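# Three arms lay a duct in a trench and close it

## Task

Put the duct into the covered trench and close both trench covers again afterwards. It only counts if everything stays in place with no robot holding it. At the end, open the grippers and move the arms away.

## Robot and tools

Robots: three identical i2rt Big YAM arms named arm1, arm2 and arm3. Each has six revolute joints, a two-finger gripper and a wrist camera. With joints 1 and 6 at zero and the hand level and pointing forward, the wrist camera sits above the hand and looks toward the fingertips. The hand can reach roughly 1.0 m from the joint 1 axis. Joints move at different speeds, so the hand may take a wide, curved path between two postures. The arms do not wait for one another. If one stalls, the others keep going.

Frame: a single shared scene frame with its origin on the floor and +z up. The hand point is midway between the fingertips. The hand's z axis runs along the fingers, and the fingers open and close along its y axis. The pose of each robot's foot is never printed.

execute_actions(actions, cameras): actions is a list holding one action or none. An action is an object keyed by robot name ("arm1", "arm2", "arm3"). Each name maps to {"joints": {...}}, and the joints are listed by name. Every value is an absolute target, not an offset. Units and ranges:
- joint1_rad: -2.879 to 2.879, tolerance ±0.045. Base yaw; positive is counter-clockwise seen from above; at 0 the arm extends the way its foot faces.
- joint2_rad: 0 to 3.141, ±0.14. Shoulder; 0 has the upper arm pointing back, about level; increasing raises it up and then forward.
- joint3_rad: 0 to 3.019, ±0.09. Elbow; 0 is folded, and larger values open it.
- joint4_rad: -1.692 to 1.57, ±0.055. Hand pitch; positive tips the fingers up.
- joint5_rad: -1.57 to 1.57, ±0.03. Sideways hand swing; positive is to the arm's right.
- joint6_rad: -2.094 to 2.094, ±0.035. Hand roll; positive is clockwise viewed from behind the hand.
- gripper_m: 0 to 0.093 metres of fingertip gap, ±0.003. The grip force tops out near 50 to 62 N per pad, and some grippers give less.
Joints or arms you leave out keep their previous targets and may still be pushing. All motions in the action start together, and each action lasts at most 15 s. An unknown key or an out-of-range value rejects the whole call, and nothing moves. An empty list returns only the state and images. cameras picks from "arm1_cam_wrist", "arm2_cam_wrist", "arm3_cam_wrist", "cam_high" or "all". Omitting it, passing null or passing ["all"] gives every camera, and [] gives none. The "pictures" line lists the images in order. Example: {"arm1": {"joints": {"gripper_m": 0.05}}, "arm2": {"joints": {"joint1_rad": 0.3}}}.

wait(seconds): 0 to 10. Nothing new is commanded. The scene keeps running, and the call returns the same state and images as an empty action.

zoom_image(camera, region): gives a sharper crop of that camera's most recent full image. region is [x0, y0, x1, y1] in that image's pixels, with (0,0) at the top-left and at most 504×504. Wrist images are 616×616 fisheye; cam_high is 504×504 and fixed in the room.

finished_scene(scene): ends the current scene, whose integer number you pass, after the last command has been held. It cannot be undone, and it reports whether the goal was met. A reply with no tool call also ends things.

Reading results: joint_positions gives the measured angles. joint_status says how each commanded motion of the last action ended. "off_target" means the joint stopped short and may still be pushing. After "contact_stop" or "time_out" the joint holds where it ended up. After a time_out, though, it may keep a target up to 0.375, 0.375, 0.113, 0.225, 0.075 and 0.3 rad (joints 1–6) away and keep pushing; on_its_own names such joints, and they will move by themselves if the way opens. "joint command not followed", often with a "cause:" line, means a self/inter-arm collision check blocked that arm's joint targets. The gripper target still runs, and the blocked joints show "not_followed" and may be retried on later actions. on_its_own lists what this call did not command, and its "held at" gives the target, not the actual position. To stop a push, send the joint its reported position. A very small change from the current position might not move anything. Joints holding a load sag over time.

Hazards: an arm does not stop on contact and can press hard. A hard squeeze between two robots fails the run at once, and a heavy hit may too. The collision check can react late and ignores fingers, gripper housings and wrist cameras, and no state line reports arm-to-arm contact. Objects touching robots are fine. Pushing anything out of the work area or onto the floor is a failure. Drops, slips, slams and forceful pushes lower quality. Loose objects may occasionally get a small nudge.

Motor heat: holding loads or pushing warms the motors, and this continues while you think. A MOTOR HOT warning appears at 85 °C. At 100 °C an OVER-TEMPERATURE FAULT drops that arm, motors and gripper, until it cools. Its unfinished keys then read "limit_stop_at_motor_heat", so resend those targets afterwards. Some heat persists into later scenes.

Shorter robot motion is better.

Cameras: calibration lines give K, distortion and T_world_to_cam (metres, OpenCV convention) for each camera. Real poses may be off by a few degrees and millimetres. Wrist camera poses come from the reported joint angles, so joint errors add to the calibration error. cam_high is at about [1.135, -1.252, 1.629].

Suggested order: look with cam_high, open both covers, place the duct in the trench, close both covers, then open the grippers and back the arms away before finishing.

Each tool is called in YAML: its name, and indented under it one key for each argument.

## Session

execute_actions:
  actions: []

Scene clock: 0.00 s.
arm1.joint_positions: joint1_rad=-0.010 joint2_rad=+0.486 joint3_rad=+1.477 joint4_rad=-1.266 joint5_rad=+0.072 joint6_rad=-0.159 gripper_m=+0.094
arm1.joint_status: not commanded
arm1.hand: x=-0.7959 y=-0.0825 z=+1.5113 quat_wxyz=(-0.593, +0.048, -0.800, +0.069) (m; scene frame)
arm2.joint_positions: joint1_rad=+0.266 joint2_rad=+0.460 joint3_rad=+1.427 joint4_rad=-1.310 joint5_rad=+0.250 joint6_rad=+0.342 gripper_m=+0.094
arm2.joint_status: not commanded
arm2.hand: x=+0.0236 y=-0.3882 z=+1.3139 quat_wxyz=(-0.345, +0.512, -0.633, -0.467) (m; scene frame)
arm3.joint_positions: joint1_rad=-0.486 joint2_rad=+0.598 joint3_rad=+1.382 joint4_rad=-1.156 joint5_rad=+0.056 joint6_rad=+0.321 gripper_m=+0.094
arm3.joint_status: not commanded
arm3.hand: x=+0.7427 y=+0.0121 z=+1.4757 quat_wxyz=(+0.063, -0.764, +0.321, +0.556) (m; scene frame)
pictures: arm1_cam_wrist, arm2_cam_wrist, arm3_cam_wrist, cam_high
camera_calibration (this result's frames):
arm1_cam_wrist: T_world_to_cam=[[-0.00598125, -0.98511, 0.171821, -0.344951], [-0.789157, -0.10088, -0.60585, 0.286754], [0.614162, -0.139218, -0.776803, 1.77469], [0, 0, 0, 1]] pos_world=[-0.865715, -0.0638193, 1.61158]
arm2_cam_wrist: T_world_to_cam=[[0.968151, -0.0540583, -0.244463, 0.279297], [-0.184416, -0.814373, -0.550261, 0.419899], [-0.169338, 0.577818, -0.798405, 1.39836], [0, 0, 0, 1]] pos_world=[0.0438294, -0.450946, 1.41579]
arm3_cam_wrist: T_world_to_cam=[[0.563228, 0.783719, -0.261838, -0.0432034], [0.603201, -0.606539, -0.517937, 0.336459], [-0.564732, 0.133776, -0.81436, 1.74421], [0, 0, 0, 1]] pos_world=[0.806393, 0.00460145, 1.58337]
Images, in order (width x height): arm1_cam_wrist 616x616, arm2_cam_wrist 616x616, arm3_cam_wrist 616x616, cam_high 504x504.

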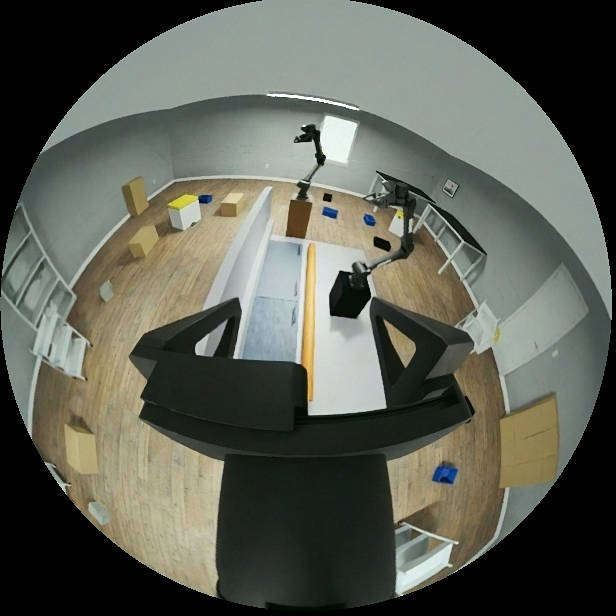

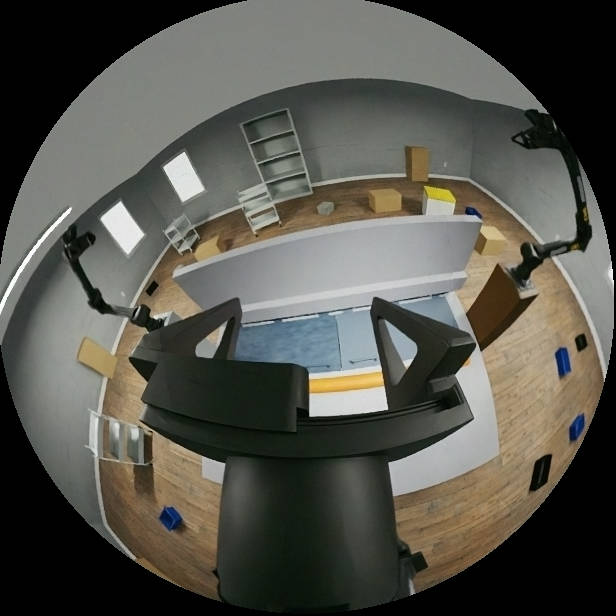

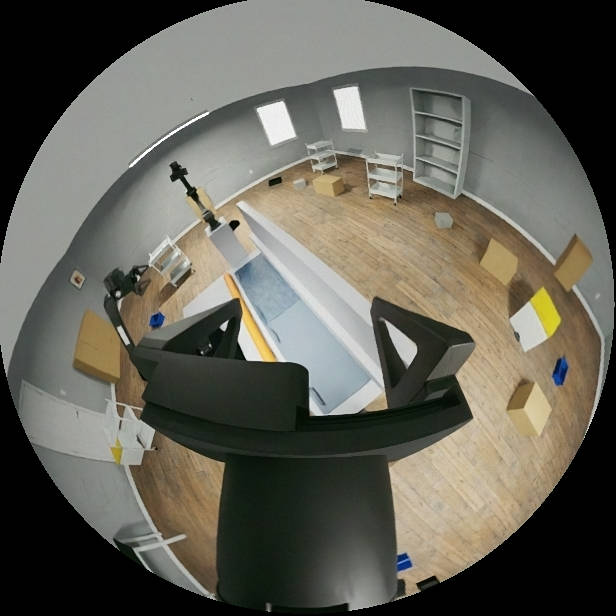

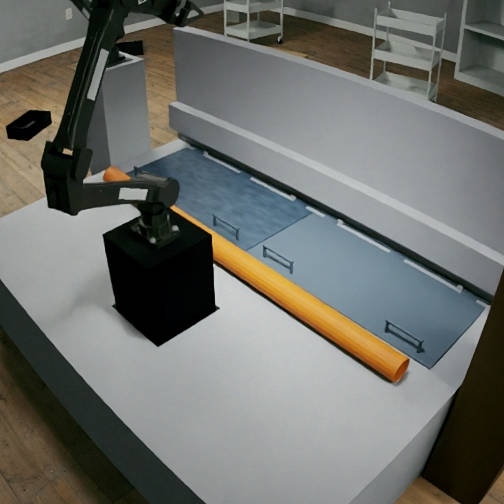

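execute_actions:
  actions:
    - {"arm1":{"joints":{"joint1_rad":-0.294,"joint5_rad":0,"joint6_rad":-0.264,"joint2_rad":1.8,"joint3_rad":0.962,"joint4_rad":-0.014,"gripper_m":0.05}},"arm3":{"joints":{"joint1_rad":0.125,"joint5_rad":0,"joint6_rad":0.175,"joint2_rad":1.8,"joint3_rad":0.952,"joint4_rad":0.011,"gripper_m":0.05}},"arm2":{"joints":{"joint1_rad":0.105,"joint5_rad":0,"joint6_rad":-1.425,"joint2_rad":1.2,"joint3_rad":0.52,"joint4_rad":-0.383,"gripper_m":0.093}}}
  cameras: []

execute_actions:
  actions:
    - {"arm1":{"joints":{"joint2_rad":2.49}},"arm3":{"joints":{"joint2_rad":2.50}},"arm2":{"joints":{"joint2_rad":1.68}}}

Scene clock: 2.80 s.
arm1.joint_positions: joint1_rad=-0.289 joint2_rad=+1.796 joint3_rad=+0.948 joint4_rad=-0.033 joint5_rad=+0.001 joint6_rad=-0.255 gripper_m=+0.050
arm1.joint_status: all done
arm1.hand: x=-0.4085 y=-0.2212 z=+0.8923 quat_wxyz=(-0.319, -0.004, -0.944, +0.085) (m; scene frame)
arm2.joint_positions: joint1_rad=+0.115 joint2_rad=+1.211 joint3_rad=+0.529 joint4_rad=-0.399 joint5_rad=+0.004 joint6_rad=-1.418 gripper_m=+0.093
arm2.joint_status: all done
arm2.hand: x=-0.0260 y=-0.1903 z=+0.7716 quat_wxyz=(-0.239, +0.970, +0.002, -0.036) (m; scene frame)
arm3.joint_positions: joint1_rad=+0.133 joint2_rad=+1.798 joint3_rad=+0.935 joint4_rad=-0.013 joint5_rad=+0.002 joint6_rad=+0.189 gripper_m=+0.050
arm3.joint_status: all done
arm3.hand: x=+0.3995 y=-0.1989 z=+0.8938 quat_wxyz=(-0.058, -0.943, +0.007, +0.328) (m; scene frame)
pictures: none
No camera images: the call's "cameras" was empty. Leave "cameras" out to get every camera's image.

Scene clock: 4.20 s.
arm1.joint_positions: joint1_rad=-0.289 joint2_rad=+2.498 joint3_rad=+0.957 joint4_rad=-0.023 joint5_rad=+0.001 joint6_rad=-0.255 gripper_m=+0.050
arm1.joint_status: all done
arm1.hand: x=-0.6093 y=-0.1674 z=+0.5635 quat_wxyz=(+0.004, -0.004, -1.000, -0.001) (m; scene frame)
arm2.joint_positions: joint1_rad=+0.115 joint2_rad=+1.686 joint3_rad=+0.525 joint4_rad=-0.394 joint5_rad=+0.004 joint6_rad=-1.418 gripper_m=+0.093
arm2.joint_status: all done
arm2.hand: x=-0.0142 y=-0.2645 z=+0.6235 quat_wxyz=(-0.008, +1.000, +0.002, +0.001) (m; scene frame)
arm3.joint_positions: joint1_rad=+0.133 joint2_rad=+2.511 joint3_rad=+0.948 joint4_rad=-0.002 joint5_rad=+0.002 joint6_rad=+0.189 gripper_m=+0.050
arm3.joint_status: all done
arm3.hand: x=+0.6086 y=-0.1614 z=+0.5634 quat_wxyz=(+0.003, -1.000, +0.008, -0.005) (m; scene frame)
pictures: arm1_cam_wrist, arm2_cam_wrist, arm3_cam_wrist, cam_high
camera_calibration (this result's frames):
arm1_cam_wrist: T_world_to_cam=[[-0.00333028, -0.999994, -0.000175034, -0.168492], [-0.812401, 0.00260348, 0.583093, -0.815627], [-0.583089, 0.00208406, -0.812406, 0.226178], [0, 0, 0, 1]] pos_world=[-0.531296, -0.166839, 0.659305]
arm2_cam_wrist: T_world_to_cam=[[0.00647365, 0.999595, 0.0277271, 0.249181], [0.811832, -0.0214429, 0.583497, -0.349251], [0.583855, 0.0187324, -0.811642, 0.640326], [0, 0, 0, 1]] pos_world=[-0.0919373, -0.268564, 0.716593]
arm3_cam_wrist: T_world_to_cam=[[0.0166215, 0.999812, 0.00998879, 0.1439], [0.816133, -0.0193379, 0.577541, -0.812432], [0.577625, -0.00144741, -0.816301, 0.232824], [0, 0, 0, 1]] pos_world=[0.526176, -0.159247, 0.65783]
Images, in order (width x height): arm1_cam_wrist 616x616, arm2_cam_wrist 616x616, arm3_cam_wrist 616x616, cam_high 504x504.

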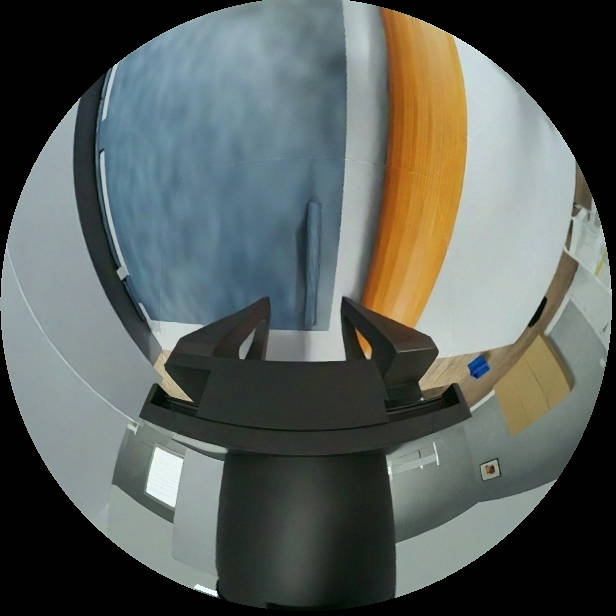

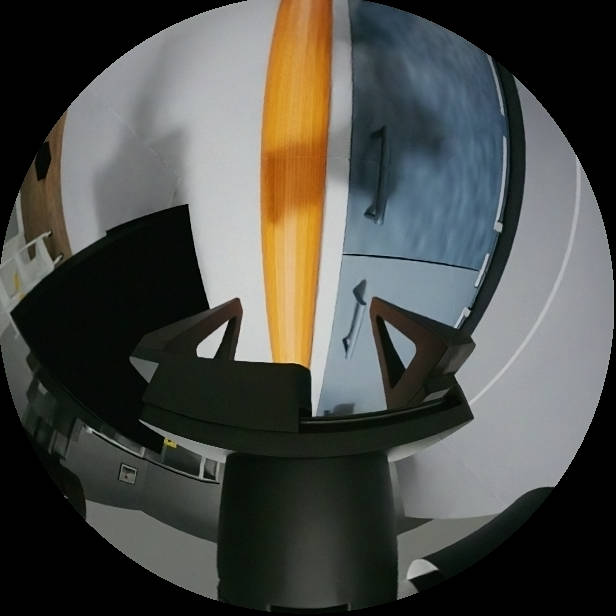

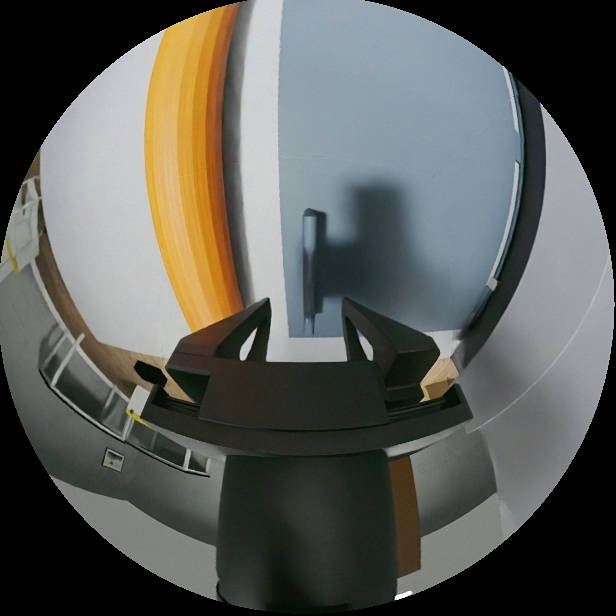

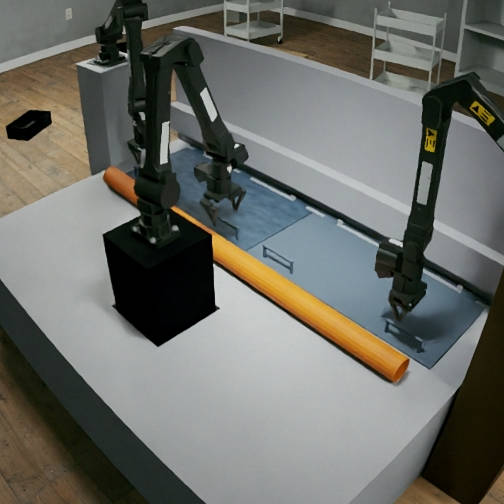

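execute_actions:
  actions:
    - {"arm1":{"joints":{"joint1_rad":-0.305,"joint2_rad":2.705,"joint3_rad":1.105,"joint4_rad":0.065}},"arm3":{"joints":{"joint2_rad":2.72,"joint3_rad":1.10,"joint4_rad":0.09}},"arm2":{"joints":{"joint2_rad":1.93,"joint3_rad":0.52,"joint4_rad":-0.135}}}
  cameras: []

execute_actions:
  actions:
    - {"arm1":{"joints":{"gripper_m":0.0}},"arm3":{"joints":{"gripper_m":0.0}},"arm2":{"joints":{"joint2_rad":2.02,"joint3_rad":0.535,"joint4_rad":-0.063}}}
  cameras: ["arm2_cam_wrist"]

Scene clock: 6.17 s.
arm1.joint_positions: joint1_rad=-0.296 joint2_rad=+2.709 joint3_rad=+1.103 joint4_rad=+0.061 joint5_rad=+0.001 joint6_rad=-0.255 gripper_m=+0.050
arm1.joint_status: all done
arm1.hand: x=-0.6038 y=-0.1717 z=+0.4875 quat_wxyz=(-0.004, -0.007, -1.000, +0.002) (m; scene frame)
arm2.joint_positions: joint1_rad=+0.115 joint2_rad=+1.942 joint3_rad=+0.525 joint4_rad=-0.147 joint5_rad=+0.004 joint6_rad=-1.418 gripper_m=+0.093
arm2.joint_status: all done
arm2.hand: x=-0.0132 y=-0.2707 z=+0.5564 quat_wxyz=(-0.004, +1.000, +0.002, +0.001) (m; scene frame)
arm3.joint_positions: joint1_rad=+0.133 joint2_rad=+2.727 joint3_rad=+1.097 joint4_rad=+0.083 joint5_rad=+0.002 joint6_rad=+0.188 gripper_m=+0.050
arm3.joint_status: all done
arm3.hand: x=+0.6032 y=-0.1622 z=+0.4858 quat_wxyz=(+0.002, -1.000, +0.008, +0.004) (m; scene frame)
pictures: none
No camera images: the call's "cameras" was empty. Leave "cameras" out to get every camera's image.

Scene clock: 7.00 s.
arm1.joint_positions: joint1_rad=-0.298 joint2_rad=+2.709 joint3_rad=+1.103 joint4_rad=+0.061 joint5_rad=+0.002 joint6_rad=-0.252 gripper_m=+0.010
arm1.joint_status: gripper_m off_target (ended at +0.010, target +0.000)
arm1.hand: x=-0.6038 y=-0.1727 z=+0.4875 quat_wxyz=(-0.004, -0.010, -1.000, +0.002) (m; scene frame)
arm2.joint_positions: joint1_rad=+0.115 joint2_rad=+2.025 joint3_rad=+0.525 joint4_rad=-0.075 joint5_rad=+0.004 joint6_rad=-1.418 gripper_m=+0.093
arm2.joint_status: all done
arm2.hand: x=-0.0120 y=-0.2783 z=+0.5349 quat_wxyz=(+0.002, +1.000, +0.002, +0.002) (m; scene frame)
arm3.joint_positions: joint1_rad=+0.126 joint2_rad=+2.727 joint3_rad=+1.097 joint4_rad=+0.083 joint5_rad=+0.007 joint6_rad=+0.184 gripper_m=+0.010
arm3.joint_status: gripper_m off_target (ended at +0.010, target +0.000)
arm3.hand: x=+0.6027 y=-0.1589 z=+0.4858 quat_wxyz=(+0.004, -1.000, +0.009, +0.004) (m; scene frame)
pictures: arm2_cam_wrist
camera_calibration (this result's frames):
arm2_cam_wrist: T_world_to_cam=[[0.00641731, 0.999949, 0.00778333, 0.276186], [0.809977, -0.00976236, 0.58638, -0.297933], [0.586426, 0.00254134, -0.809999, 0.562028], [0, 0, 0, 1]] pos_world=[-0.0900411, -0.280508, 0.627795]
Images, in order (width x height): arm2_cam_wrist 616x616.

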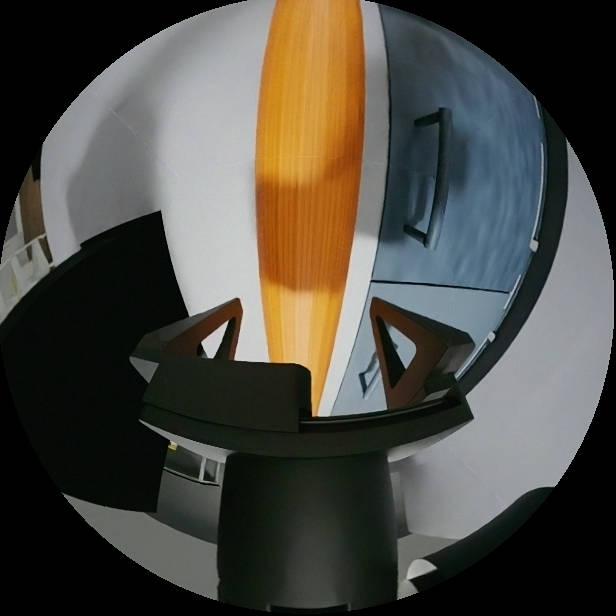

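execute_actions:
  actions:
    - {"arm1":{"joints":{"joint1_rad":-0.15,"joint6_rad":-0.12,"joint2_rad":2.32,"joint3_rad":0.87,"joint4_rad":-0.075}},"arm3":{"joints":{"joint1_rad":-0.007,"joint6_rad":0.05,"joint2_rad":2.335,"joint3_rad":0.87,"joint4_rad":-0.06}},"arm2":{"joints":{"joint2_rad":2.075,"joint3_rad":0.55,"joint4_rad":-0.03}}}
  cameras: []

execute_actions:
  actions:
    - {"arm1":{"joints":{"joint1_rad":0.14,"joint6_rad":0.175,"joint2_rad":1.97,"joint3_rad":0.78,"joint4_rad":-0.33}},"arm3":{"joints":{"joint1_rad":-0.295,"joint6_rad":-0.235,"joint2_rad":1.99,"joint3_rad":0.80,"joint4_rad":-0.33}},"arm2":{"joints":{"joint2_rad":2.15,"joint3_rad":0.565,"joint4_rad":0.03}}}
  cameras: []

execute_actions:
  actions:
    - {"arm1":{"joints":{"joint1_rad":0.37,"joint6_rad":0.40,"joint2_rad":1.89,"joint3_rad":0.85,"joint4_rad":-0.50}},"arm3":{"joints":{"joint1_rad":-0.50,"joint6_rad":-0.44,"joint2_rad":1.925,"joint3_rad":0.895,"joint4_rad":-0.50}},"arm2":{"joints":{"joint2_rad":2.235,"joint3_rad":0.59,"joint4_rad":0.092}}}
  cameras: ["arm2_cam_wrist","cam_high"]

Scene clock: 9.00 s.
arm1.joint_positions: joint1_rad=-0.188 joint2_rad=+2.400 joint3_rad=+0.894 joint4_rad=-0.044 joint5_rad=+0.048 joint6_rad=-0.135 gripper_m=+0.010
arm1.joint_status: all done
arm1.hand: x=-0.6040 y=-0.1381 z=+0.5972 quat_wxyz=(+0.001, -0.014, -1.000, +0.023) (m; scene frame)
arm2.joint_positions: joint1_rad=+0.115 joint2_rad=+2.074 joint3_rad=+0.542 joint4_rad=-0.041 joint5_rad=+0.004 joint6_rad=-1.418 gripper_m=+0.093
arm2.joint_status: all done
arm2.hand: x=-0.0125 y=-0.2753 z=+0.5228 quat_wxyz=(+0.001, +1.000, +0.002, +0.002) (m; scene frame)
arm3.joint_positions: joint1_rad=+0.017 joint2_rad=+2.423 joint3_rad=+0.894 joint4_rad=-0.028 joint5_rad=-0.041 joint6_rad=+0.071 gripper_m=+0.010
arm3.joint_status: all done
arm3.hand: x=+0.6052 y=-0.1261 z=+0.5936 quat_wxyz=(-0.018, -1.000, +0.007, -0.003) (m; scene frame)
pictures: none
No camera images: the call's "cameras" was empty. Leave "cameras" out to get every camera's image.

Scene clock: 10.10 s.
arm1.joint_positions: joint1_rad=+0.099 joint2_rad=+2.019 joint3_rad=+0.774 joint4_rad=-0.320 joint5_rad=+0.064 joint6_rad=+0.155 gripper_m=+0.010
arm1.joint_status: all done
arm1.hand: x=-0.6030 y=-0.0342 z=+0.7231 quat_wxyz=(+0.000, -0.014, -0.999, +0.029) (m; scene frame)
arm2.joint_positions: joint1_rad=+0.115 joint2_rad=+2.153 joint3_rad=+0.558 joint4_rad=+0.019 joint5_rad=+0.003 joint6_rad=-1.418 gripper_m=+0.093
arm2.joint_status: all done
arm2.hand: x=-0.0123 y=-0.2770 z=+0.5025 quat_wxyz=(+0.002, +1.000, +0.002, +0.002) (m; scene frame)
arm3.joint_positions: joint1_rad=-0.262 joint2_rad=+2.054 joint3_rad=+0.793 joint4_rad=-0.315 joint5_rad=-0.053 joint6_rad=-0.211 gripper_m=+0.010
arm3.joint_status: all done
arm3.hand: x=+0.6070 y=-0.0255 z=+0.7179 quat_wxyz=(-0.023, -1.000, +0.006, -0.005) (m; scene frame)
pictures: none
No camera images: the call's "cameras" was empty. Leave "cameras" out to get every camera's image.

Scene clock: 12.20 s.
arm1.joint_positions: joint1_rad=+0.316 joint2_rad=+1.908 joint3_rad=+0.821 joint4_rad=-0.497 joint5_rad=+0.077 joint6_rad=+0.374 gripper_m=+0.010
arm1.joint_status: joint1_rad time_out (moved +0.217 of +0.271); the others done
arm1.on_its_own: joint1_rad reads +0.316 and still pushes toward +0.370 since a time_out
arm1.hand: x=-0.6038 y=+0.0472 z=+0.7703 quat_wxyz=(+0.000, -0.015, -0.999, +0.036) (m; scene frame)
arm2.joint_positions: joint1_rad=+0.115 joint2_rad=+2.239 joint3_rad=+0.582 joint4_rad=+0.080 joint5_rad=+0.002 joint6_rad=-1.418 gripper_m=+0.093
arm2.joint_status: all done
arm2.hand: x=-0.0124 y=-0.2779 z=+0.4800 quat_wxyz=(+0.003, +1.000, +0.002, +0.001) (m; scene frame)
arm3.joint_positions: joint1_rad=-0.441 joint2_rad=+1.970 joint3_rad=+0.857 joint4_rad=-0.498 joint5_rad=-0.073 joint6_rad=-0.396 gripper_m=+0.010
arm3.joint_status: joint1_rad time_out (moved -0.180 of -0.238); joint6_rad time_out (moved -0.186 of -0.229); the others done
arm3.on_its_own: joint1_rad reads -0.441 and still pushes toward -0.500 since a time_out; joint6_rad reads -0.396 and still pushes toward -0.440 since a time_out
arm3.hand: x=+0.6079 y=+0.0420 z=+0.7588 quat_wxyz=(-0.039, -0.999, +0.003, -0.012) (m; scene frame)
pictures: arm2_cam_wrist, cam_high
camera_calibration (this result's frames):
arm2_cam_wrist: T_world_to_cam=[[0.00643814, 0.999961, 0.00596674, 0.277004], [0.810941, -0.00871221, 0.585064, -0.26448], [0.585093, 0.00107195, -0.810965, 0.517852], [0, 0, 0, 1]] pos_world=[-0.0902976, -0.279853, 0.573045]
Images, in order (width x height): arm2_cam_wrist 616x616, cam_high 504x504.

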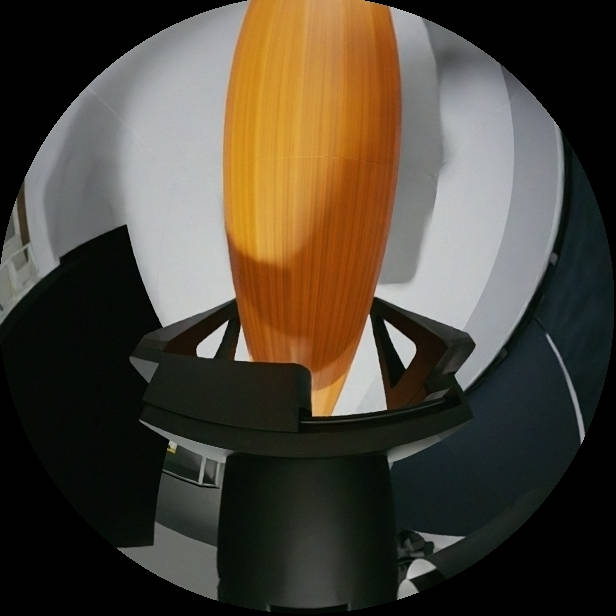

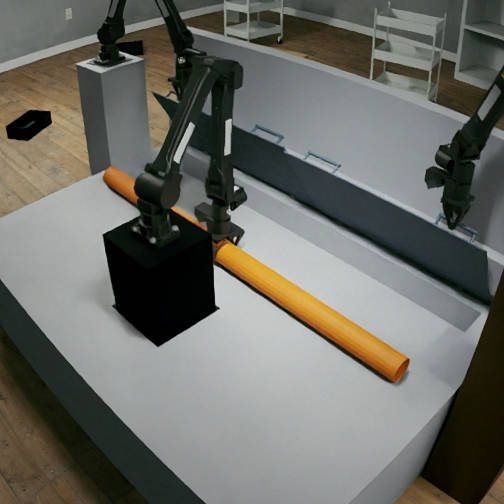

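execute_actions:
  actions:
    - {"arm2":{"joints":{"gripper_m":0.04}}}
  cameras: []

execute_actions:
  actions:
    - {"arm2":{"joints":{"joint2_rad":2.08}}}
  cameras: []

execute_actions:
  actions:
    - {"arm2":{"joints":{"joint1_rad":0.04,"joint6_rad":-1.49,"joint3_rad":0.76,"joint4_rad":-0.165}}}
  cameras: []

execute_actions:
  actions:
    - {"arm2":{"joints":{"joint1_rad":-0.02,"joint6_rad":-1.548,"joint2_rad":2.15,"joint3_rad":1.13,"joint4_rad":-0.45}}}
  cameras: []

execute_actions:
  actions:
    - {"arm2":{"joints":{"joint2_rad":2.25,"joint3_rad":1.21,"joint4_rad":-0.41}}}
  cameras: ["cam_high"]

zoom_image:
  camera: "cam_high"
  region: [380, 260, 504, 384]

Scene clock: 13.50 s.
arm1.joint_positions: joint1_rad=+0.316 joint2_rad=+1.908 joint3_rad=+0.821 joint4_rad=-0.497 joint5_rad=+0.077 joint6_rad=+0.374 gripper_m=+0.010
arm1.joint_status: not commanded
arm1.on_its_own: joint1_rad reads +0.316 and still pushes toward +0.370 since a time_out
arm1.hand: x=-0.6038 y=+0.0472 z=+0.7703 quat_wxyz=(+0.000, -0.015, -0.999, +0.036) (m; scene frame)
arm2.joint_positions: joint1_rad=+0.115 joint2_rad=+2.241 joint3_rad=+0.581 joint4_rad=+0.080 joint5_rad=+0.001 joint6_rad=-1.416 gripper_m=+0.075
arm2.joint_status: gripper_m off_target (ended at +0.075, target +0.040)
arm2.hand: x=-0.0123 y=-0.2791 z=+0.4797 quat_wxyz=(+0.004, +1.000, +0.001, +0.001) (m; scene frame)
arm3.joint_positions: joint1_rad=-0.441 joint2_rad=+1.970 joint3_rad=+0.857 joint4_rad=-0.498 joint5_rad=-0.073 joint6_rad=-0.396 gripper_m=+0.010
arm3.joint_status: not commanded
arm3.on_its_own: joint1_rad reads -0.441 and still pushes toward -0.500 since a time_out; joint6_rad reads -0.396 and still pushes toward -0.440 since a time_out
arm3.hand: x=+0.6079 y=+0.0420 z=+0.7588 quat_wxyz=(-0.039, -0.999, +0.003, -0.012) (m; scene frame)
pictures: none
No camera images: the call's "cameras" was empty. Leave "cameras" out to get every camera's image.

Scene clock: 14.57 s.
arm1.joint_positions: joint1_rad=+0.316 joint2_rad=+1.908 joint3_rad=+0.821 joint4_rad=-0.497 joint5_rad=+0.077 joint6_rad=+0.374 gripper_m=+0.010
arm1.joint_status: not commanded
arm1.on_its_own: joint1_rad reads +0.316 and still pushes toward +0.370 since a time_out
arm1.hand: x=-0.6038 y=+0.0472 z=+0.7703 quat_wxyz=(+0.000, -0.015, -0.999, +0.036) (m; scene frame)
arm2.joint_positions: joint1_rad=+0.115 joint2_rad=+2.131 joint3_rad=+0.589 joint4_rad=+0.080 joint5_rad=+0.001 joint6_rad=-1.421 gripper_m=+0.075
arm2.joint_status: all done
arm2.hand: x=-0.0192 y=-0.2357 z=+0.5098 quat_wxyz=(-0.054, +0.999, +0.004, -0.008) (m; scene frame)
arm3.joint_positions: joint1_rad=-0.441 joint2_rad=+1.970 joint3_rad=+0.857 joint4_rad=-0.498 joint5_rad=-0.073 joint6_rad=-0.396 gripper_m=+0.010
arm3.joint_status: not commanded
arm3.on_its_own: joint1_rad reads -0.441 and still pushes toward -0.500 since a time_out; joint6_rad reads -0.396 and still pushes toward -0.440 since a time_out
arm3.hand: x=+0.6079 y=+0.0420 z=+0.7588 quat_wxyz=(-0.039, -0.999, +0.003, -0.012) (m; scene frame)
pictures: none
No camera images: the call's "cameras" was empty. Leave "cameras" out to get every camera's image.

Scene clock: 15.67 s.
arm1.joint_positions: joint1_rad=+0.316 joint2_rad=+1.908 joint3_rad=+0.821 joint4_rad=-0.497 joint5_rad=+0.077 joint6_rad=+0.374 gripper_m=+0.010
arm1.joint_status: not commanded
arm1.on_its_own: joint1_rad reads +0.316 and still pushes toward +0.370 since a time_out
arm1.hand: x=-0.6038 y=+0.0472 z=+0.7703 quat_wxyz=(+0.000, -0.015, -0.999, +0.036) (m; scene frame)
arm2.joint_positions: joint1_rad=+0.043 joint2_rad=+2.139 joint3_rad=+0.752 joint4_rad=-0.162 joint5_rad=+0.000 joint6_rad=-1.484 gripper_m=+0.075
arm2.joint_status: all done
arm2.hand: x=+0.0001 y=-0.1932 z=+0.5126 quat_wxyz=(-0.011, +1.000, -0.001, -0.001) (m; scene frame)
arm3.joint_positions: joint1_rad=-0.441 joint2_rad=+1.970 joint3_rad=+0.857 joint4_rad=-0.498 joint5_rad=-0.073 joint6_rad=-0.396 gripper_m=+0.010
arm3.joint_status: not commanded
arm3.on_its_own: joint1_rad reads -0.441 and still pushes toward -0.500 since a time_out; joint6_rad reads -0.396 and still pushes toward -0.440 since a time_out
arm3.hand: x=+0.6079 y=+0.0420 z=+0.7588 quat_wxyz=(-0.039, -0.999, +0.003, -0.012) (m; scene frame)
pictures: none
No camera images: the call's "cameras" was empty. Leave "cameras" out to get every camera's image.

Scene clock: 16.90 s.
arm1.joint_positions: joint1_rad=+0.316 joint2_rad=+1.908 joint3_rad=+0.821 joint4_rad=-0.497 joint5_rad=+0.077 joint6_rad=+0.374 gripper_m=+0.010
arm1.joint_status: not commanded
arm1.on_its_own: joint1_rad reads +0.316 and still pushes toward +0.370 since a time_out
arm1.hand: x=-0.6038 y=+0.0472 z=+0.7703 quat_wxyz=(+0.000, -0.015, -0.999, +0.036) (m; scene frame)
arm2.joint_positions: joint1_rad=-0.015 joint2_rad=+2.241 joint3_rad=+1.096 joint4_rad=-0.443 joint5_rad=+0.002 joint6_rad=-1.543 gripper_m=+0.075
arm2.joint_status: all done
arm2.hand: x=+0.0182 y=-0.0869 z=+0.5119 quat_wxyz=(+0.009, +1.000, +0.000, +0.001) (m; scene frame)
arm3.joint_positions: joint1_rad=-0.446 joint2_rad=+1.965 joint3_rad=+0.859 joint4_rad=-0.501 joint5_rad=-0.061 joint6_rad=-0.400 gripper_m=+0.010
arm3.joint_status: not commanded
arm3.on_its_own: joint1_rad reads -0.446 and still pushes toward -0.500 since a time_out; joint6_rad reads -0.400 and still pushes toward -0.440 since a time_out
arm3.hand: x=+0.6077 y=+0.0461 z=+0.7605 quat_wxyz=(-0.033, -0.999, +0.004, -0.013) (m; scene frame)
pictures: none
No camera images: the call's "cameras" was empty. Leave "cameras" out to get every camera's image.

Scene clock: 18.13 s.
arm1.joint_positions: joint1_rad=+0.316 joint2_rad=+1.908 joint3_rad=+0.821 joint4_rad=-0.497 joint5_rad=+0.077 joint6_rad=+0.374 gripper_m=+0.010
arm1.joint_status: not commanded
arm1.on_its_own: joint1_rad reads +0.316 and still pushes toward +0.370 since a time_out
arm1.hand: x=-0.6038 y=+0.0472 z=+0.7703 quat_wxyz=(+0.000, -0.015, -0.999, +0.036) (m; scene frame)
arm2.joint_positions: joint1_rad=-0.015 joint2_rad=+2.338 joint3_rad=+1.153 joint4_rad=-0.414 joint5_rad=+0.000 joint6_rad=-1.542 gripper_m=+0.075
arm2.joint_status: all done
arm2.hand: x=+0.0177 y=-0.0798 z=+0.4771 quat_wxyz=(+0.014, +1.000, -0.001, +0.000) (m; scene frame)
arm3.joint_positions: joint1_rad=-0.446 joint2_rad=+1.965 joint3_rad=+0.859 joint4_rad=-0.501 joint5_rad=-0.061 joint6_rad=-0.400 gripper_m=+0.010
arm3.joint_status: not commanded
arm3.on_its_own: joint1_rad reads -0.446 and still pushes toward -0.500 since a time_out; joint6_rad reads -0.400 and still pushes toward -0.440 since a time_out
arm3.hand: x=+0.6077 y=+0.0461 z=+0.7605 quat_wxyz=(-0.033, -0.999, +0.004, -0.013) (m; scene frame)
pictures: cam_high
Images, in order (width x height): cam_high 504x504.

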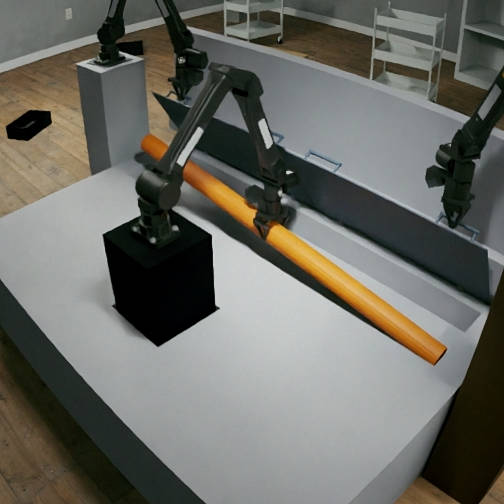

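Region (380, 260, 504, 384) of cam_high's 504x504 image, scaled by 4.065, with more detail than that image has.

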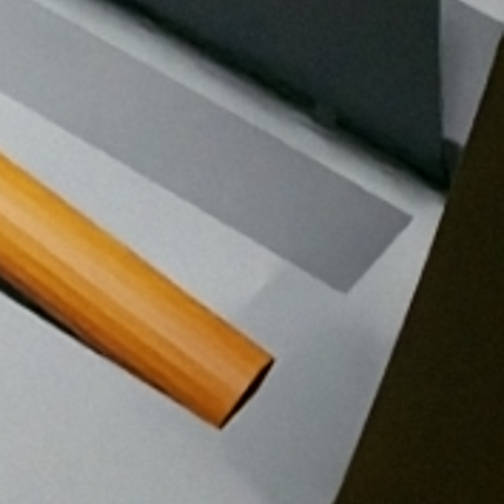

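execute_actions:
  actions:
    - {"arm2":{"joints":{"joint2_rad":2.39,"joint3_rad":1.30,"joint4_rad":-0.34}}}
  cameras: ["cam_high"]

execute_actions:
  actions:
    - {"arm2":{"joints":{"joint2_rad":2.50,"joint3_rad":1.36,"joint4_rad":-0.29}}}
  cameras: ["cam_high"]

Scene clock: 19.63 s.
arm1.joint_positions: joint1_rad=+0.316 joint2_rad=+1.908 joint3_rad=+0.821 joint4_rad=-0.497 joint5_rad=+0.077 joint6_rad=+0.374 gripper_m=+0.010
arm1.joint_status: not commanded
arm1.on_its_own: joint1_rad reads +0.316 and still pushes toward +0.370 since a time_out
arm1.hand: x=-0.6038 y=+0.0472 z=+0.7703 quat_wxyz=(+0.000, -0.015, -0.999, +0.036) (m; scene frame)
arm2.joint_positions: joint1_rad=-0.015 joint2_rad=+2.487 joint3_rad=+1.262 joint4_rad=-0.343 joint5_rad=+0.002 joint6_rad=-1.542 gripper_m=+0.075
arm2.joint_status: all done
arm2.hand: x=+0.0175 y=-0.0567 z=+0.4225 quat_wxyz=(-0.001, +1.000, -0.001, +0.001) (m; scene frame)
arm3.joint_positions: joint1_rad=-0.446 joint2_rad=+1.965 joint3_rad=+0.859 joint4_rad=-0.501 joint5_rad=-0.061 joint6_rad=-0.400 gripper_m=+0.010
arm3.joint_status: not commanded
arm3.on_its_own: joint1_rad reads -0.446 and still pushes toward -0.500 since a time_out; joint6_rad reads -0.400 and still pushes toward -0.440 since a time_out
arm3.hand: x=+0.6077 y=+0.0461 z=+0.7605 quat_wxyz=(-0.033, -0.999, +0.004, -0.013) (m; scene frame)
pictures: cam_high
Images, in order (width x height): cam_high 504x504.

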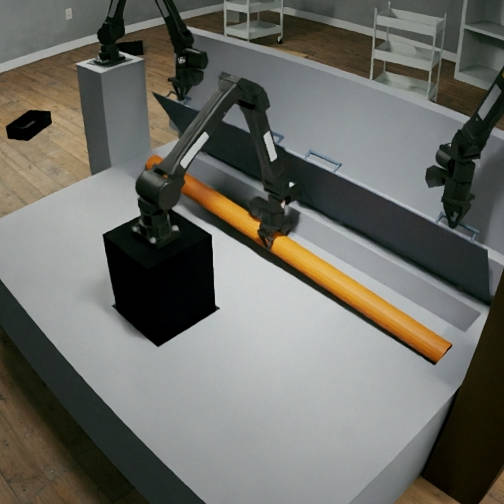

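Scene clock: 20.77 s.
arm1.joint_positions: joint1_rad=+0.316 joint2_rad=+1.908 joint3_rad=+0.821 joint4_rad=-0.497 joint5_rad=+0.077 joint6_rad=+0.374 gripper_m=+0.010
arm1.joint_status: not commanded
arm1.on_its_own: joint1_rad reads +0.316 and still pushes toward +0.370 since a time_out
arm1.hand: x=-0.6038 y=+0.0472 z=+0.7703 quat_wxyz=(+0.000, -0.015, -0.999, +0.036) (m; scene frame)
arm2.joint_positions: joint1_rad=-0.015 joint2_rad=+2.597 joint3_rad=+1.320 joint4_rad=-0.294 joint5_rad=+0.002 joint6_rad=-1.544 gripper_m=+0.075
arm2.joint_status: all done
arm2.hand: x=+0.0176 y=-0.0587 z=+0.3781 quat_wxyz=(+0.000, +1.000, +0.000, +0.001) (m; scene frame)
arm3.joint_positions: joint1_rad=-0.446 joint2_rad=+1.965 joint3_rad=+0.859 joint4_rad=-0.501 joint5_rad=-0.061 joint6_rad=-0.400 gripper_m=+0.010
arm3.joint_status: not commanded
arm3.on_its_own: joint1_rad reads -0.446 and still pushes toward -0.500 since a time_out; joint6_rad reads -0.400 and still pushes toward -0.440 since a time_out
arm3.hand: x=+0.6077 y=+0.0461 z=+0.7605 quat_wxyz=(-0.033, -0.999, +0.004, -0.013) (m; scene frame)
pictures: cam_high
Images, in order (width x height): cam_high 504x504.

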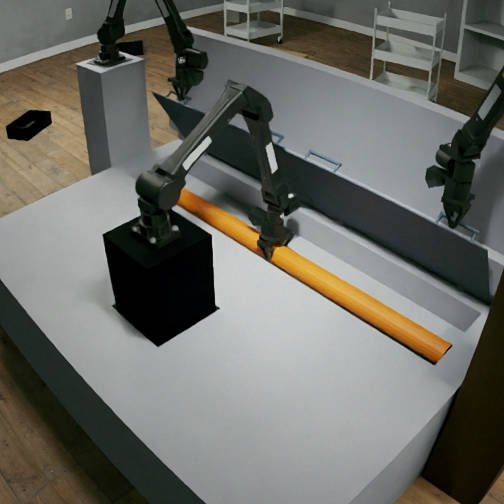

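execute_actions:
  actions:
    - {"arm2":{"joints":{"joint2_rad":2.56,"joint3_rad":1.395,"joint4_rad":-0.265}}}
  cameras: []

execute_actions:
  actions:
    - {"arm2":{"joints":{"joint2_rad":2.61,"joint3_rad":1.345,"joint4_rad":-0.28,"gripper_m":0.093}}}
  cameras: []

execute_actions:
  actions:
    - {"arm2":{"joints":{"joint2_rad":2.52,"joint3_rad":1.29,"joint4_rad":-0.315}}}
  cameras: []

execute_actions:
  actions:
    - {"arm2":{"joints":{"joint2_rad":2.42,"joint3_rad":1.235,"joint4_rad":-0.355}}}
  cameras: []

execute_actions:
  actions:
    - {"arm2":{"joints":{"joint2_rad":2.2,"joint3_rad":1.1,"joint4_rad":-0.47}}}
  cameras: []

execute_actions:
  actions:
    - {"arm2":{"joints":{"joint2_rad":1.95,"joint3_rad":0.7,"joint4_rad":-0.4}}}
  cameras: []

execute_actions:
  actions:
    - {"arm2":{"joints":{"joint2_rad":1.5,"joint3_rad":0.4,"joint4_rad":-0.5}}}
  cameras: ["cam_high","arm2_cam_wrist"]

Scene clock: 28.77 s.
arm1.joint_positions: joint1_rad=+0.316 joint2_rad=+1.908 joint3_rad=+0.821 joint4_rad=-0.497 joint5_rad=+0.077 joint6_rad=+0.374 gripper_m=+0.010
arm1.joint_status: not commanded
arm1.on_its_own: joint1_rad reads +0.316 and still pushes toward +0.370 since a time_out
arm1.hand: x=-0.6038 y=+0.0472 z=+0.7703 quat_wxyz=(+0.000, -0.015, -0.999, +0.036) (m; scene frame)
arm2.joint_positions: joint1_rad=-0.015 joint2_rad=+2.615 joint3_rad=+1.337 joint4_rad=-0.284 joint5_rad=+0.002 joint6_rad=-1.538 gripper_m=+0.075
arm2.joint_status: all done
arm2.hand: x=+0.0175 y=-0.0549 z=+0.3711 quat_wxyz=(-0.004, +1.000, -0.003, +0.001) (m; scene frame)
arm3.joint_positions: joint1_rad=-0.446 joint2_rad=+1.965 joint3_rad=+0.859 joint4_rad=-0.501 joint5_rad=-0.061 joint6_rad=-0.400 gripper_m=+0.010
arm3.joint_status: not commanded
arm3.on_its_own: joint1_rad reads -0.446 and still pushes toward -0.500 since a time_out; joint6_rad reads -0.400 and still pushes toward -0.440 since a time_out
arm3.hand: x=+0.6077 y=+0.0461 z=+0.7605 quat_wxyz=(-0.033, -0.999, +0.004, -0.013) (m; scene frame)
pictures: none
No camera images: the call's "cameras" was empty. Leave "cameras" out to get every camera's image.

Scene clock: 29.37 s.
arm1.joint_positions: joint1_rad=+0.316 joint2_rad=+1.908 joint3_rad=+0.821 joint4_rad=-0.497 joint5_rad=+0.077 joint6_rad=+0.374 gripper_m=+0.010
arm1.joint_status: not commanded
arm1.on_its_own: joint1_rad reads +0.316 and still pushes toward +0.370 since a time_out
arm1.hand: x=-0.6038 y=+0.0472 z=+0.7703 quat_wxyz=(+0.000, -0.015, -0.999, +0.036) (m; scene frame)
arm2.joint_positions: joint1_rad=-0.015 joint2_rad=+2.615 joint3_rad=+1.337 joint4_rad=-0.285 joint5_rad=+0.002 joint6_rad=-1.541 gripper_m=+0.093
arm2.joint_status: all done
arm2.hand: x=+0.0175 y=-0.0550 z=+0.3711 quat_wxyz=(-0.004, +1.000, -0.002, +0.001) (m; scene frame)
arm3.joint_positions: joint1_rad=-0.446 joint2_rad=+1.965 joint3_rad=+0.859 joint4_rad=-0.501 joint5_rad=-0.061 joint6_rad=-0.400 gripper_m=+0.010
arm3.joint_status: not commanded
arm3.on_its_own: joint1_rad reads -0.446 and still pushes toward -0.500 since a time_out; joint6_rad reads -0.400 and still pushes toward -0.440 since a time_out
arm3.hand: x=+0.6077 y=+0.0461 z=+0.7605 quat_wxyz=(-0.033, -0.999, +0.004, -0.013) (m; scene frame)
pictures: none
No camera images: the call's "cameras" was empty. Leave "cameras" out to get every camera's image.

Scene clock: 30.20 s.
arm1.joint_positions: joint1_rad=+0.316 joint2_rad=+1.908 joint3_rad=+0.821 joint4_rad=-0.497 joint5_rad=+0.077 joint6_rad=+0.374 gripper_m=+0.010
arm1.joint_status: not commanded
arm1.on_its_own: joint1_rad reads +0.316 and still pushes toward +0.370 since a time_out
arm1.hand: x=-0.6038 y=+0.0472 z=+0.7703 quat_wxyz=(+0.000, -0.015, -0.999, +0.036) (m; scene frame)
arm2.joint_positions: joint1_rad=-0.015 joint2_rad=+2.524 joint3_rad=+1.293 joint4_rad=-0.308 joint5_rad=+0.002 joint6_rad=-1.542 gripper_m=+0.093
arm2.joint_status: all done
arm2.hand: x=+0.0172 y=-0.0453 z=+0.4091 quat_wxyz=(-0.016, +1.000, -0.001, +0.001) (m; scene frame)
arm3.joint_positions: joint1_rad=-0.446 joint2_rad=+1.965 joint3_rad=+0.859 joint4_rad=-0.501 joint5_rad=-0.061 joint6_rad=-0.400 gripper_m=+0.010
arm3.joint_status: not commanded
arm3.on_its_own: joint1_rad reads -0.446 and still pushes toward -0.500 since a time_out; joint6_rad reads -0.400 and still pushes toward -0.440 since a time_out
arm3.hand: x=+0.6077 y=+0.0461 z=+0.7605 quat_wxyz=(-0.033, -0.999, +0.004, -0.013) (m; scene frame)
pictures: none
No camera images: the call's "cameras" was empty. Leave "cameras" out to get every camera's image.

Scene clock: 31.20 s.
arm1.joint_positions: joint1_rad=+0.316 joint2_rad=+1.908 joint3_rad=+0.821 joint4_rad=-0.497 joint5_rad=+0.077 joint6_rad=+0.374 gripper_m=+0.010
arm1.joint_status: not commanded
arm1.on_its_own: joint1_rad reads +0.316 and still pushes toward +0.370 since a time_out
arm1.hand: x=-0.6038 y=+0.0472 z=+0.7703 quat_wxyz=(+0.000, -0.015, -0.999, +0.036) (m; scene frame)
arm2.joint_positions: joint1_rad=-0.015 joint2_rad=+2.424 joint3_rad=+1.232 joint4_rad=-0.350 joint5_rad=+0.002 joint6_rad=-1.542 gripper_m=+0.093
arm2.joint_status: all done
arm2.hand: x=+0.0174 y=-0.0499 z=+0.4485 quat_wxyz=(-0.015, +1.000, -0.001, +0.001) (m; scene frame)
arm3.joint_positions: joint1_rad=-0.446 joint2_rad=+1.965 joint3_rad=+0.859 joint4_rad=-0.501 joint5_rad=-0.061 joint6_rad=-0.400 gripper_m=+0.010
arm3.joint_status: not commanded
arm3.on_its_own: joint1_rad reads -0.446 and still pushes toward -0.500 since a time_out; joint6_rad reads -0.400 and still pushes toward -0.440 since a time_out
arm3.hand: x=+0.6077 y=+0.0461 z=+0.7605 quat_wxyz=(-0.033, -0.999, +0.004, -0.013) (m; scene frame)
pictures: none
No camera images: the call's "cameras" was empty. Leave "cameras" out to get every camera's image.

Scene clock: 32.17 s.
arm1.joint_positions: joint1_rad=+0.316 joint2_rad=+1.908 joint3_rad=+0.821 joint4_rad=-0.497 joint5_rad=+0.077 joint6_rad=+0.374 gripper_m=+0.010
arm1.joint_status: not commanded
arm1.on_its_own: joint1_rad reads +0.316 and still pushes toward +0.370 since a time_out
arm1.hand: x=-0.6038 y=+0.0472 z=+0.7703 quat_wxyz=(+0.000, -0.015, -0.999, +0.036) (m; scene frame)
arm2.joint_positions: joint1_rad=-0.015 joint2_rad=+2.219 joint3_rad=+1.090 joint4_rad=-0.470 joint5_rad=+0.002 joint6_rad=-1.542 gripper_m=+0.093
arm2.joint_status: all done
arm2.hand: x=+0.0183 y=-0.0890 z=+0.5212 quat_wxyz=(+0.014, +1.000, -0.001, +0.001) (m; scene frame)
arm3.joint_positions: joint1_rad=-0.452 joint2_rad=+1.962 joint3_rad=+0.860 joint4_rad=-0.502 joint5_rad=-0.051 joint6_rad=-0.404 gripper_m=+0.010
arm3.joint_status: not commanded
arm3.on_its_own: joint1_rad reads -0.452 and still pushes toward -0.500 since a time_out; joint6_rad reads -0.404 and still pushes toward -0.440 since a time_out
arm3.hand: x=+0.6081 y=+0.0505 z=+0.7619 quat_wxyz=(-0.027, -1.000, +0.005, -0.013) (m; scene frame)
pictures: none
No camera images: the call's "cameras" was empty. Leave "cameras" out to get every camera's image.

Scene clock: 33.37 s.
arm1.joint_positions: joint1_rad=+0.316 joint2_rad=+1.908 joint3_rad=+0.821 joint4_rad=-0.497 joint5_rad=+0.077 joint6_rad=+0.374 gripper_m=+0.010
arm1.joint_status: not commanded
arm1.on_its_own: joint1_rad reads +0.316 and still pushes toward +0.370 since a time_out
arm1.hand: x=-0.6038 y=+0.0472 z=+0.7703 quat_wxyz=(+0.000, -0.015, -0.999, +0.036) (m; scene frame)
arm2.joint_positions: joint1_rad=-0.015 joint2_rad=+1.952 joint3_rad=+0.698 joint4_rad=-0.408 joint5_rad=+0.002 joint6_rad=-1.542 gripper_m=+0.093
arm2.joint_status: all done
arm2.hand: x=+0.0221 y=-0.2280 z=+0.5696 quat_wxyz=(+0.046, +0.999, -0.001, +0.002) (m; scene frame)
arm3.joint_positions: joint1_rad=-0.451 joint2_rad=+1.962 joint3_rad=+0.860 joint4_rad=-0.502 joint5_rad=-0.055 joint6_rad=-0.404 gripper_m=+0.010
arm3.joint_status: not commanded
arm3.on_its_own: joint1_rad reads -0.451 and still pushes toward -0.500 since a time_out; joint6_rad reads -0.404 and still pushes toward -0.440 since a time_out
arm3.hand: x=+0.6077 y=+0.0496 z=+0.7619 quat_wxyz=(-0.029, -0.999, +0.004, -0.012) (m; scene frame)
pictures: none
No camera images: the call's "cameras" was empty. Leave "cameras" out to get every camera's image.

Scene clock: 34.63 s.
arm1.joint_positions: joint1_rad=+0.316 joint2_rad=+1.908 joint3_rad=+0.821 joint4_rad=-0.497 joint5_rad=+0.077 joint6_rad=+0.374 gripper_m=+0.010
arm1.joint_status: not commanded
arm1.on_its_own: joint1_rad reads +0.316 and still pushes toward +0.370 since a time_out
arm1.hand: x=-0.6038 y=+0.0472 z=+0.7703 quat_wxyz=(+0.000, -0.015, -0.999, +0.036) (m; scene frame)
arm2.joint_positions: joint1_rad=-0.015 joint2_rad=+1.500 joint3_rad=+0.404 joint4_rad=-0.496 joint5_rad=+0.002 joint6_rad=-1.543 gripper_m=+0.093
arm2.joint_status: all done
arm2.hand: x=+0.0245 y=-0.3181 z=+0.6483 quat_wxyz=(+0.011, +1.000, -0.001, +0.001) (m; scene frame)
arm3.joint_positions: joint1_rad=-0.451 joint2_rad=+1.962 joint3_rad=+0.860 joint4_rad=-0.502 joint5_rad=-0.055 joint6_rad=-0.404 gripper_m=+0.010
arm3.joint_status: not commanded
arm3.on_its_own: joint1_rad reads -0.451 and still pushes toward -0.500 since a time_out; joint6_rad reads -0.404 and still pushes toward -0.440 since a time_out
arm3.hand: x=+0.6077 y=+0.0496 z=+0.7619 quat_wxyz=(-0.029, -0.999, +0.004, -0.012) (m; scene frame)
pictures: arm2_cam_wrist, cam_high
camera_calibration (this result's frames):
arm2_cam_wrist: T_world_to_cam=[[0.0125486, 0.999868, -0.0103557, 0.326367], [0.811024, -0.00411974, 0.584998, -0.391749], [0.584878, -0.0157396, -0.810969, 0.627431], [0, 0, 0, 1]] pos_world=[-0.0533475, -0.318062, 0.741379]
Images, in order (width x height): arm2_cam_wrist 616x616, cam_high 504x504.

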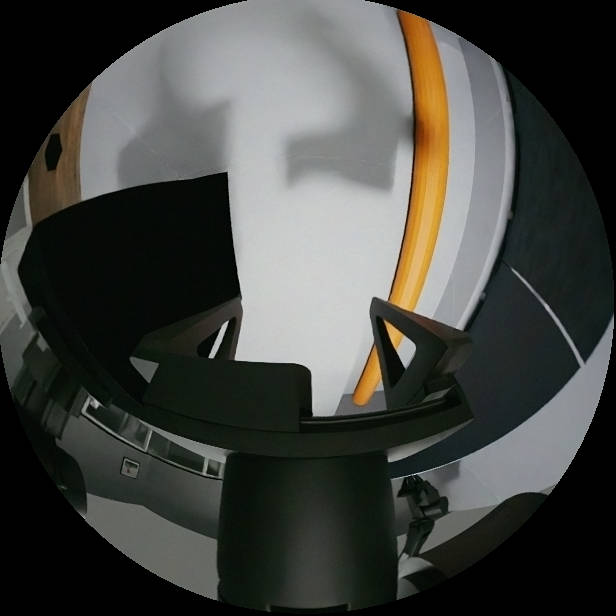

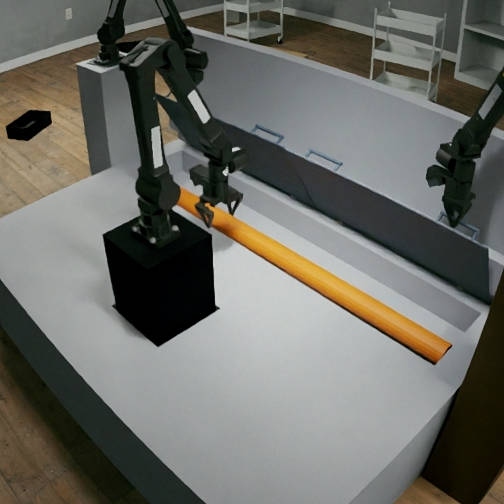

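Appears in the trench.

execute_actions:
  actions:
    - {"arm1":{"joints":{"joint1_rad":0.12,"joint6_rad":0.165,"joint2_rad":1.97,"joint3_rad":0.78,"joint4_rad":-0.33}},"arm3":{"joints":{"joint1_rad":-0.275,"joint6_rad":-0.225,"joint2_rad":1.99,"joint3_rad":0.8,"joint4_rad":-0.33}},"arm2":{"joints":{"joint2_rad":1.1}}}
  cameras: []

execute_actions:
  actions:
    - {"arm1":{"joints":{"joint1_rad":-0.175,"joint6_rad":-0.13,"joint2_rad":2.32,"joint3_rad":0.89,"joint4_rad":-0.06}},"arm3":{"joints":{"joint1_rad":0.01,"joint6_rad":0.06,"joint2_rad":2.335,"joint3_rad":0.89,"joint4_rad":-0.045}}}
  cameras: []

execute_actions:
  actions:
    - {"arm1":{"joints":{"joint1_rad":-0.28,"joint6_rad":-0.235,"joint2_rad":2.57,"joint3_rad":1.05,"joint4_rad":0.035}},"arm3":{"joints":{"joint1_rad":0.105,"joint6_rad":0.155,"joint2_rad":2.585,"joint3_rad":1.05,"joint4_rad":0.055}}}
  cameras: []

execute_actions:
  actions:
    - {"arm1":{"joints":{"joint1_rad":-0.299,"joint6_rad":-0.25,"joint2_rad":2.72,"joint3_rad":1.105,"joint4_rad":0.06}},"arm3":{"joints":{"joint1_rad":0.124,"joint6_rad":0.172,"joint2_rad":2.735,"joint3_rad":1.1,"joint4_rad":0.083}}}
  cameras: ["cam_high"]

Scene clock: 36.53 s.
arm1.joint_positions: joint1_rad=+0.083 joint2_rad=+2.015 joint3_rad=+0.774 joint4_rad=-0.326 joint5_rad=+0.028 joint6_rad=+0.144 gripper_m=+0.010
arm1.joint_status: all done
arm1.hand: x=-0.6035 y=-0.0340 z=+0.7243 quat_wxyz=(+0.004, -0.017, -1.000, +0.012) (m; scene frame)
arm2.joint_positions: joint1_rad=-0.015 joint2_rad=+1.097 joint3_rad=+0.404 joint4_rad=-0.496 joint5_rad=+0.002 joint6_rad=-1.543 gripper_m=+0.093
arm2.joint_status: all done
arm2.hand: x=+0.0228 y=-0.2552 z=+0.7471 quat_wxyz=(-0.190, +0.982, -0.001, -0.004) (m; scene frame)
arm3.joint_positions: joint1_rad=-0.241 joint2_rad=+2.059 joint3_rad=+0.798 joint4_rad=-0.325 joint5_rad=-0.018 joint6_rad=-0.197 gripper_m=+0.010
arm3.joint_status: all done
arm3.hand: x=+0.6075 y=-0.0274 z=+0.7165 quat_wxyz=(-0.008, -1.000, +0.002, -0.013) (m; scene frame)
pictures: none
No camera images: the call's "cameras" was empty. Leave "cameras" out to get every camera's image.

Scene clock: 37.73 s.
arm1.joint_positions: joint1_rad=-0.205 joint2_rad=+2.396 joint3_rad=+0.897 joint4_rad=-0.054 joint5_rad=+0.011 joint6_rad=-0.144 gripper_m=+0.010
arm1.joint_status: all done
arm1.hand: x=-0.6035 y=-0.1382 z=+0.5984 quat_wxyz=(+0.000, -0.017, -1.000, +0.005) (m; scene frame)
arm2.joint_positions: joint1_rad=-0.015 joint2_rad=+1.097 joint3_rad=+0.404 joint4_rad=-0.496 joint5_rad=+0.002 joint6_rad=-1.543 gripper_m=+0.093
arm2.joint_status: not commanded
arm2.hand: x=+0.0228 y=-0.2552 z=+0.7471 quat_wxyz=(-0.190, +0.982, -0.001, -0.004) (m; scene frame)
arm3.joint_positions: joint1_rad=+0.035 joint2_rad=+2.422 joint3_rad=+0.897 joint4_rad=-0.038 joint5_rad=+0.001 joint6_rad=+0.083 gripper_m=+0.010
arm3.joint_status: all done
arm3.hand: x=+0.6049 y=-0.1257 z=+0.5941 quat_wxyz=(+0.003, -1.000, +0.004, -0.004) (m; scene frame)
pictures: none
No camera images: the call's "cameras" was empty. Leave "cameras" out to get every camera's image.

Scene clock: 38.80 s.
arm1.joint_positions: joint1_rad=-0.291 joint2_rad=+2.651 joint3_rad=+1.065 joint4_rad=+0.036 joint5_rad=-0.003 joint6_rad=-0.235 gripper_m=+0.010
arm1.joint_status: all done
arm1.hand: x=-0.6024 y=-0.1694 z=+0.5087 quat_wxyz=(-0.002, -0.015, -1.000, -0.001) (m; scene frame)
arm2.joint_positions: joint1_rad=-0.015 joint2_rad=+1.097 joint3_rad=+0.404 joint4_rad=-0.496 joint5_rad=+0.002 joint6_rad=-1.543 gripper_m=+0.093
arm2.joint_status: not commanded
arm2.hand: x=+0.0228 y=-0.2552 z=+0.7471 quat_wxyz=(-0.190, +0.982, -0.001, -0.004) (m; scene frame)
arm3.joint_positions: joint1_rad=+0.118 joint2_rad=+2.673 joint3_rad=+1.062 joint4_rad=+0.054 joint5_rad=+0.009 joint6_rad=+0.167 gripper_m=+0.010
arm3.joint_status: all done
arm3.hand: x=+0.6024 y=-0.1555 z=+0.5056 quat_wxyz=(+0.006, -1.000, +0.004, -0.001) (m; scene frame)
pictures: none
No camera images: the call's "cameras" was empty. Leave "cameras" out to get every camera's image.

Scene clock: 39.53 s.
arm1.joint_positions: joint1_rad=-0.301 joint2_rad=+2.706 joint3_rad=+1.104 joint4_rad=+0.049 joint5_rad=-0.006 joint6_rad=-0.245 gripper_m=+0.010
arm1.joint_status: all done
arm1.hand: x=-0.6040 y=-0.1723 z=+0.4886 quat_wxyz=(-0.002, -0.015, -1.000, -0.003) (m; scene frame)
arm2.joint_positions: joint1_rad=-0.015 joint2_rad=+1.097 joint3_rad=+0.404 joint4_rad=-0.496 joint5_rad=+0.002 joint6_rad=-1.543 gripper_m=+0.093
arm2.joint_status: not commanded
arm2.hand: x=+0.0228 y=-0.2552 z=+0.7471 quat_wxyz=(-0.190, +0.982, -0.001, -0.004) (m; scene frame)
arm3.joint_positions: joint1_rad=+0.126 joint2_rad=+2.725 joint3_rad=+1.098 joint4_rad=+0.071 joint5_rad=+0.010 joint6_rad=+0.177 gripper_m=+0.010
arm3.joint_status: all done
arm3.hand: x=+0.6034 y=-0.1583 z=+0.4867 quat_wxyz=(+0.006, -1.000, +0.005, +0.000) (m; scene frame)
pictures: cam_high
Images, in order (width x height): cam_high 504x504.

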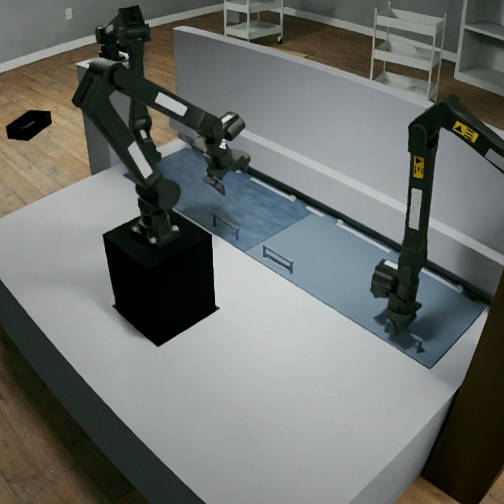

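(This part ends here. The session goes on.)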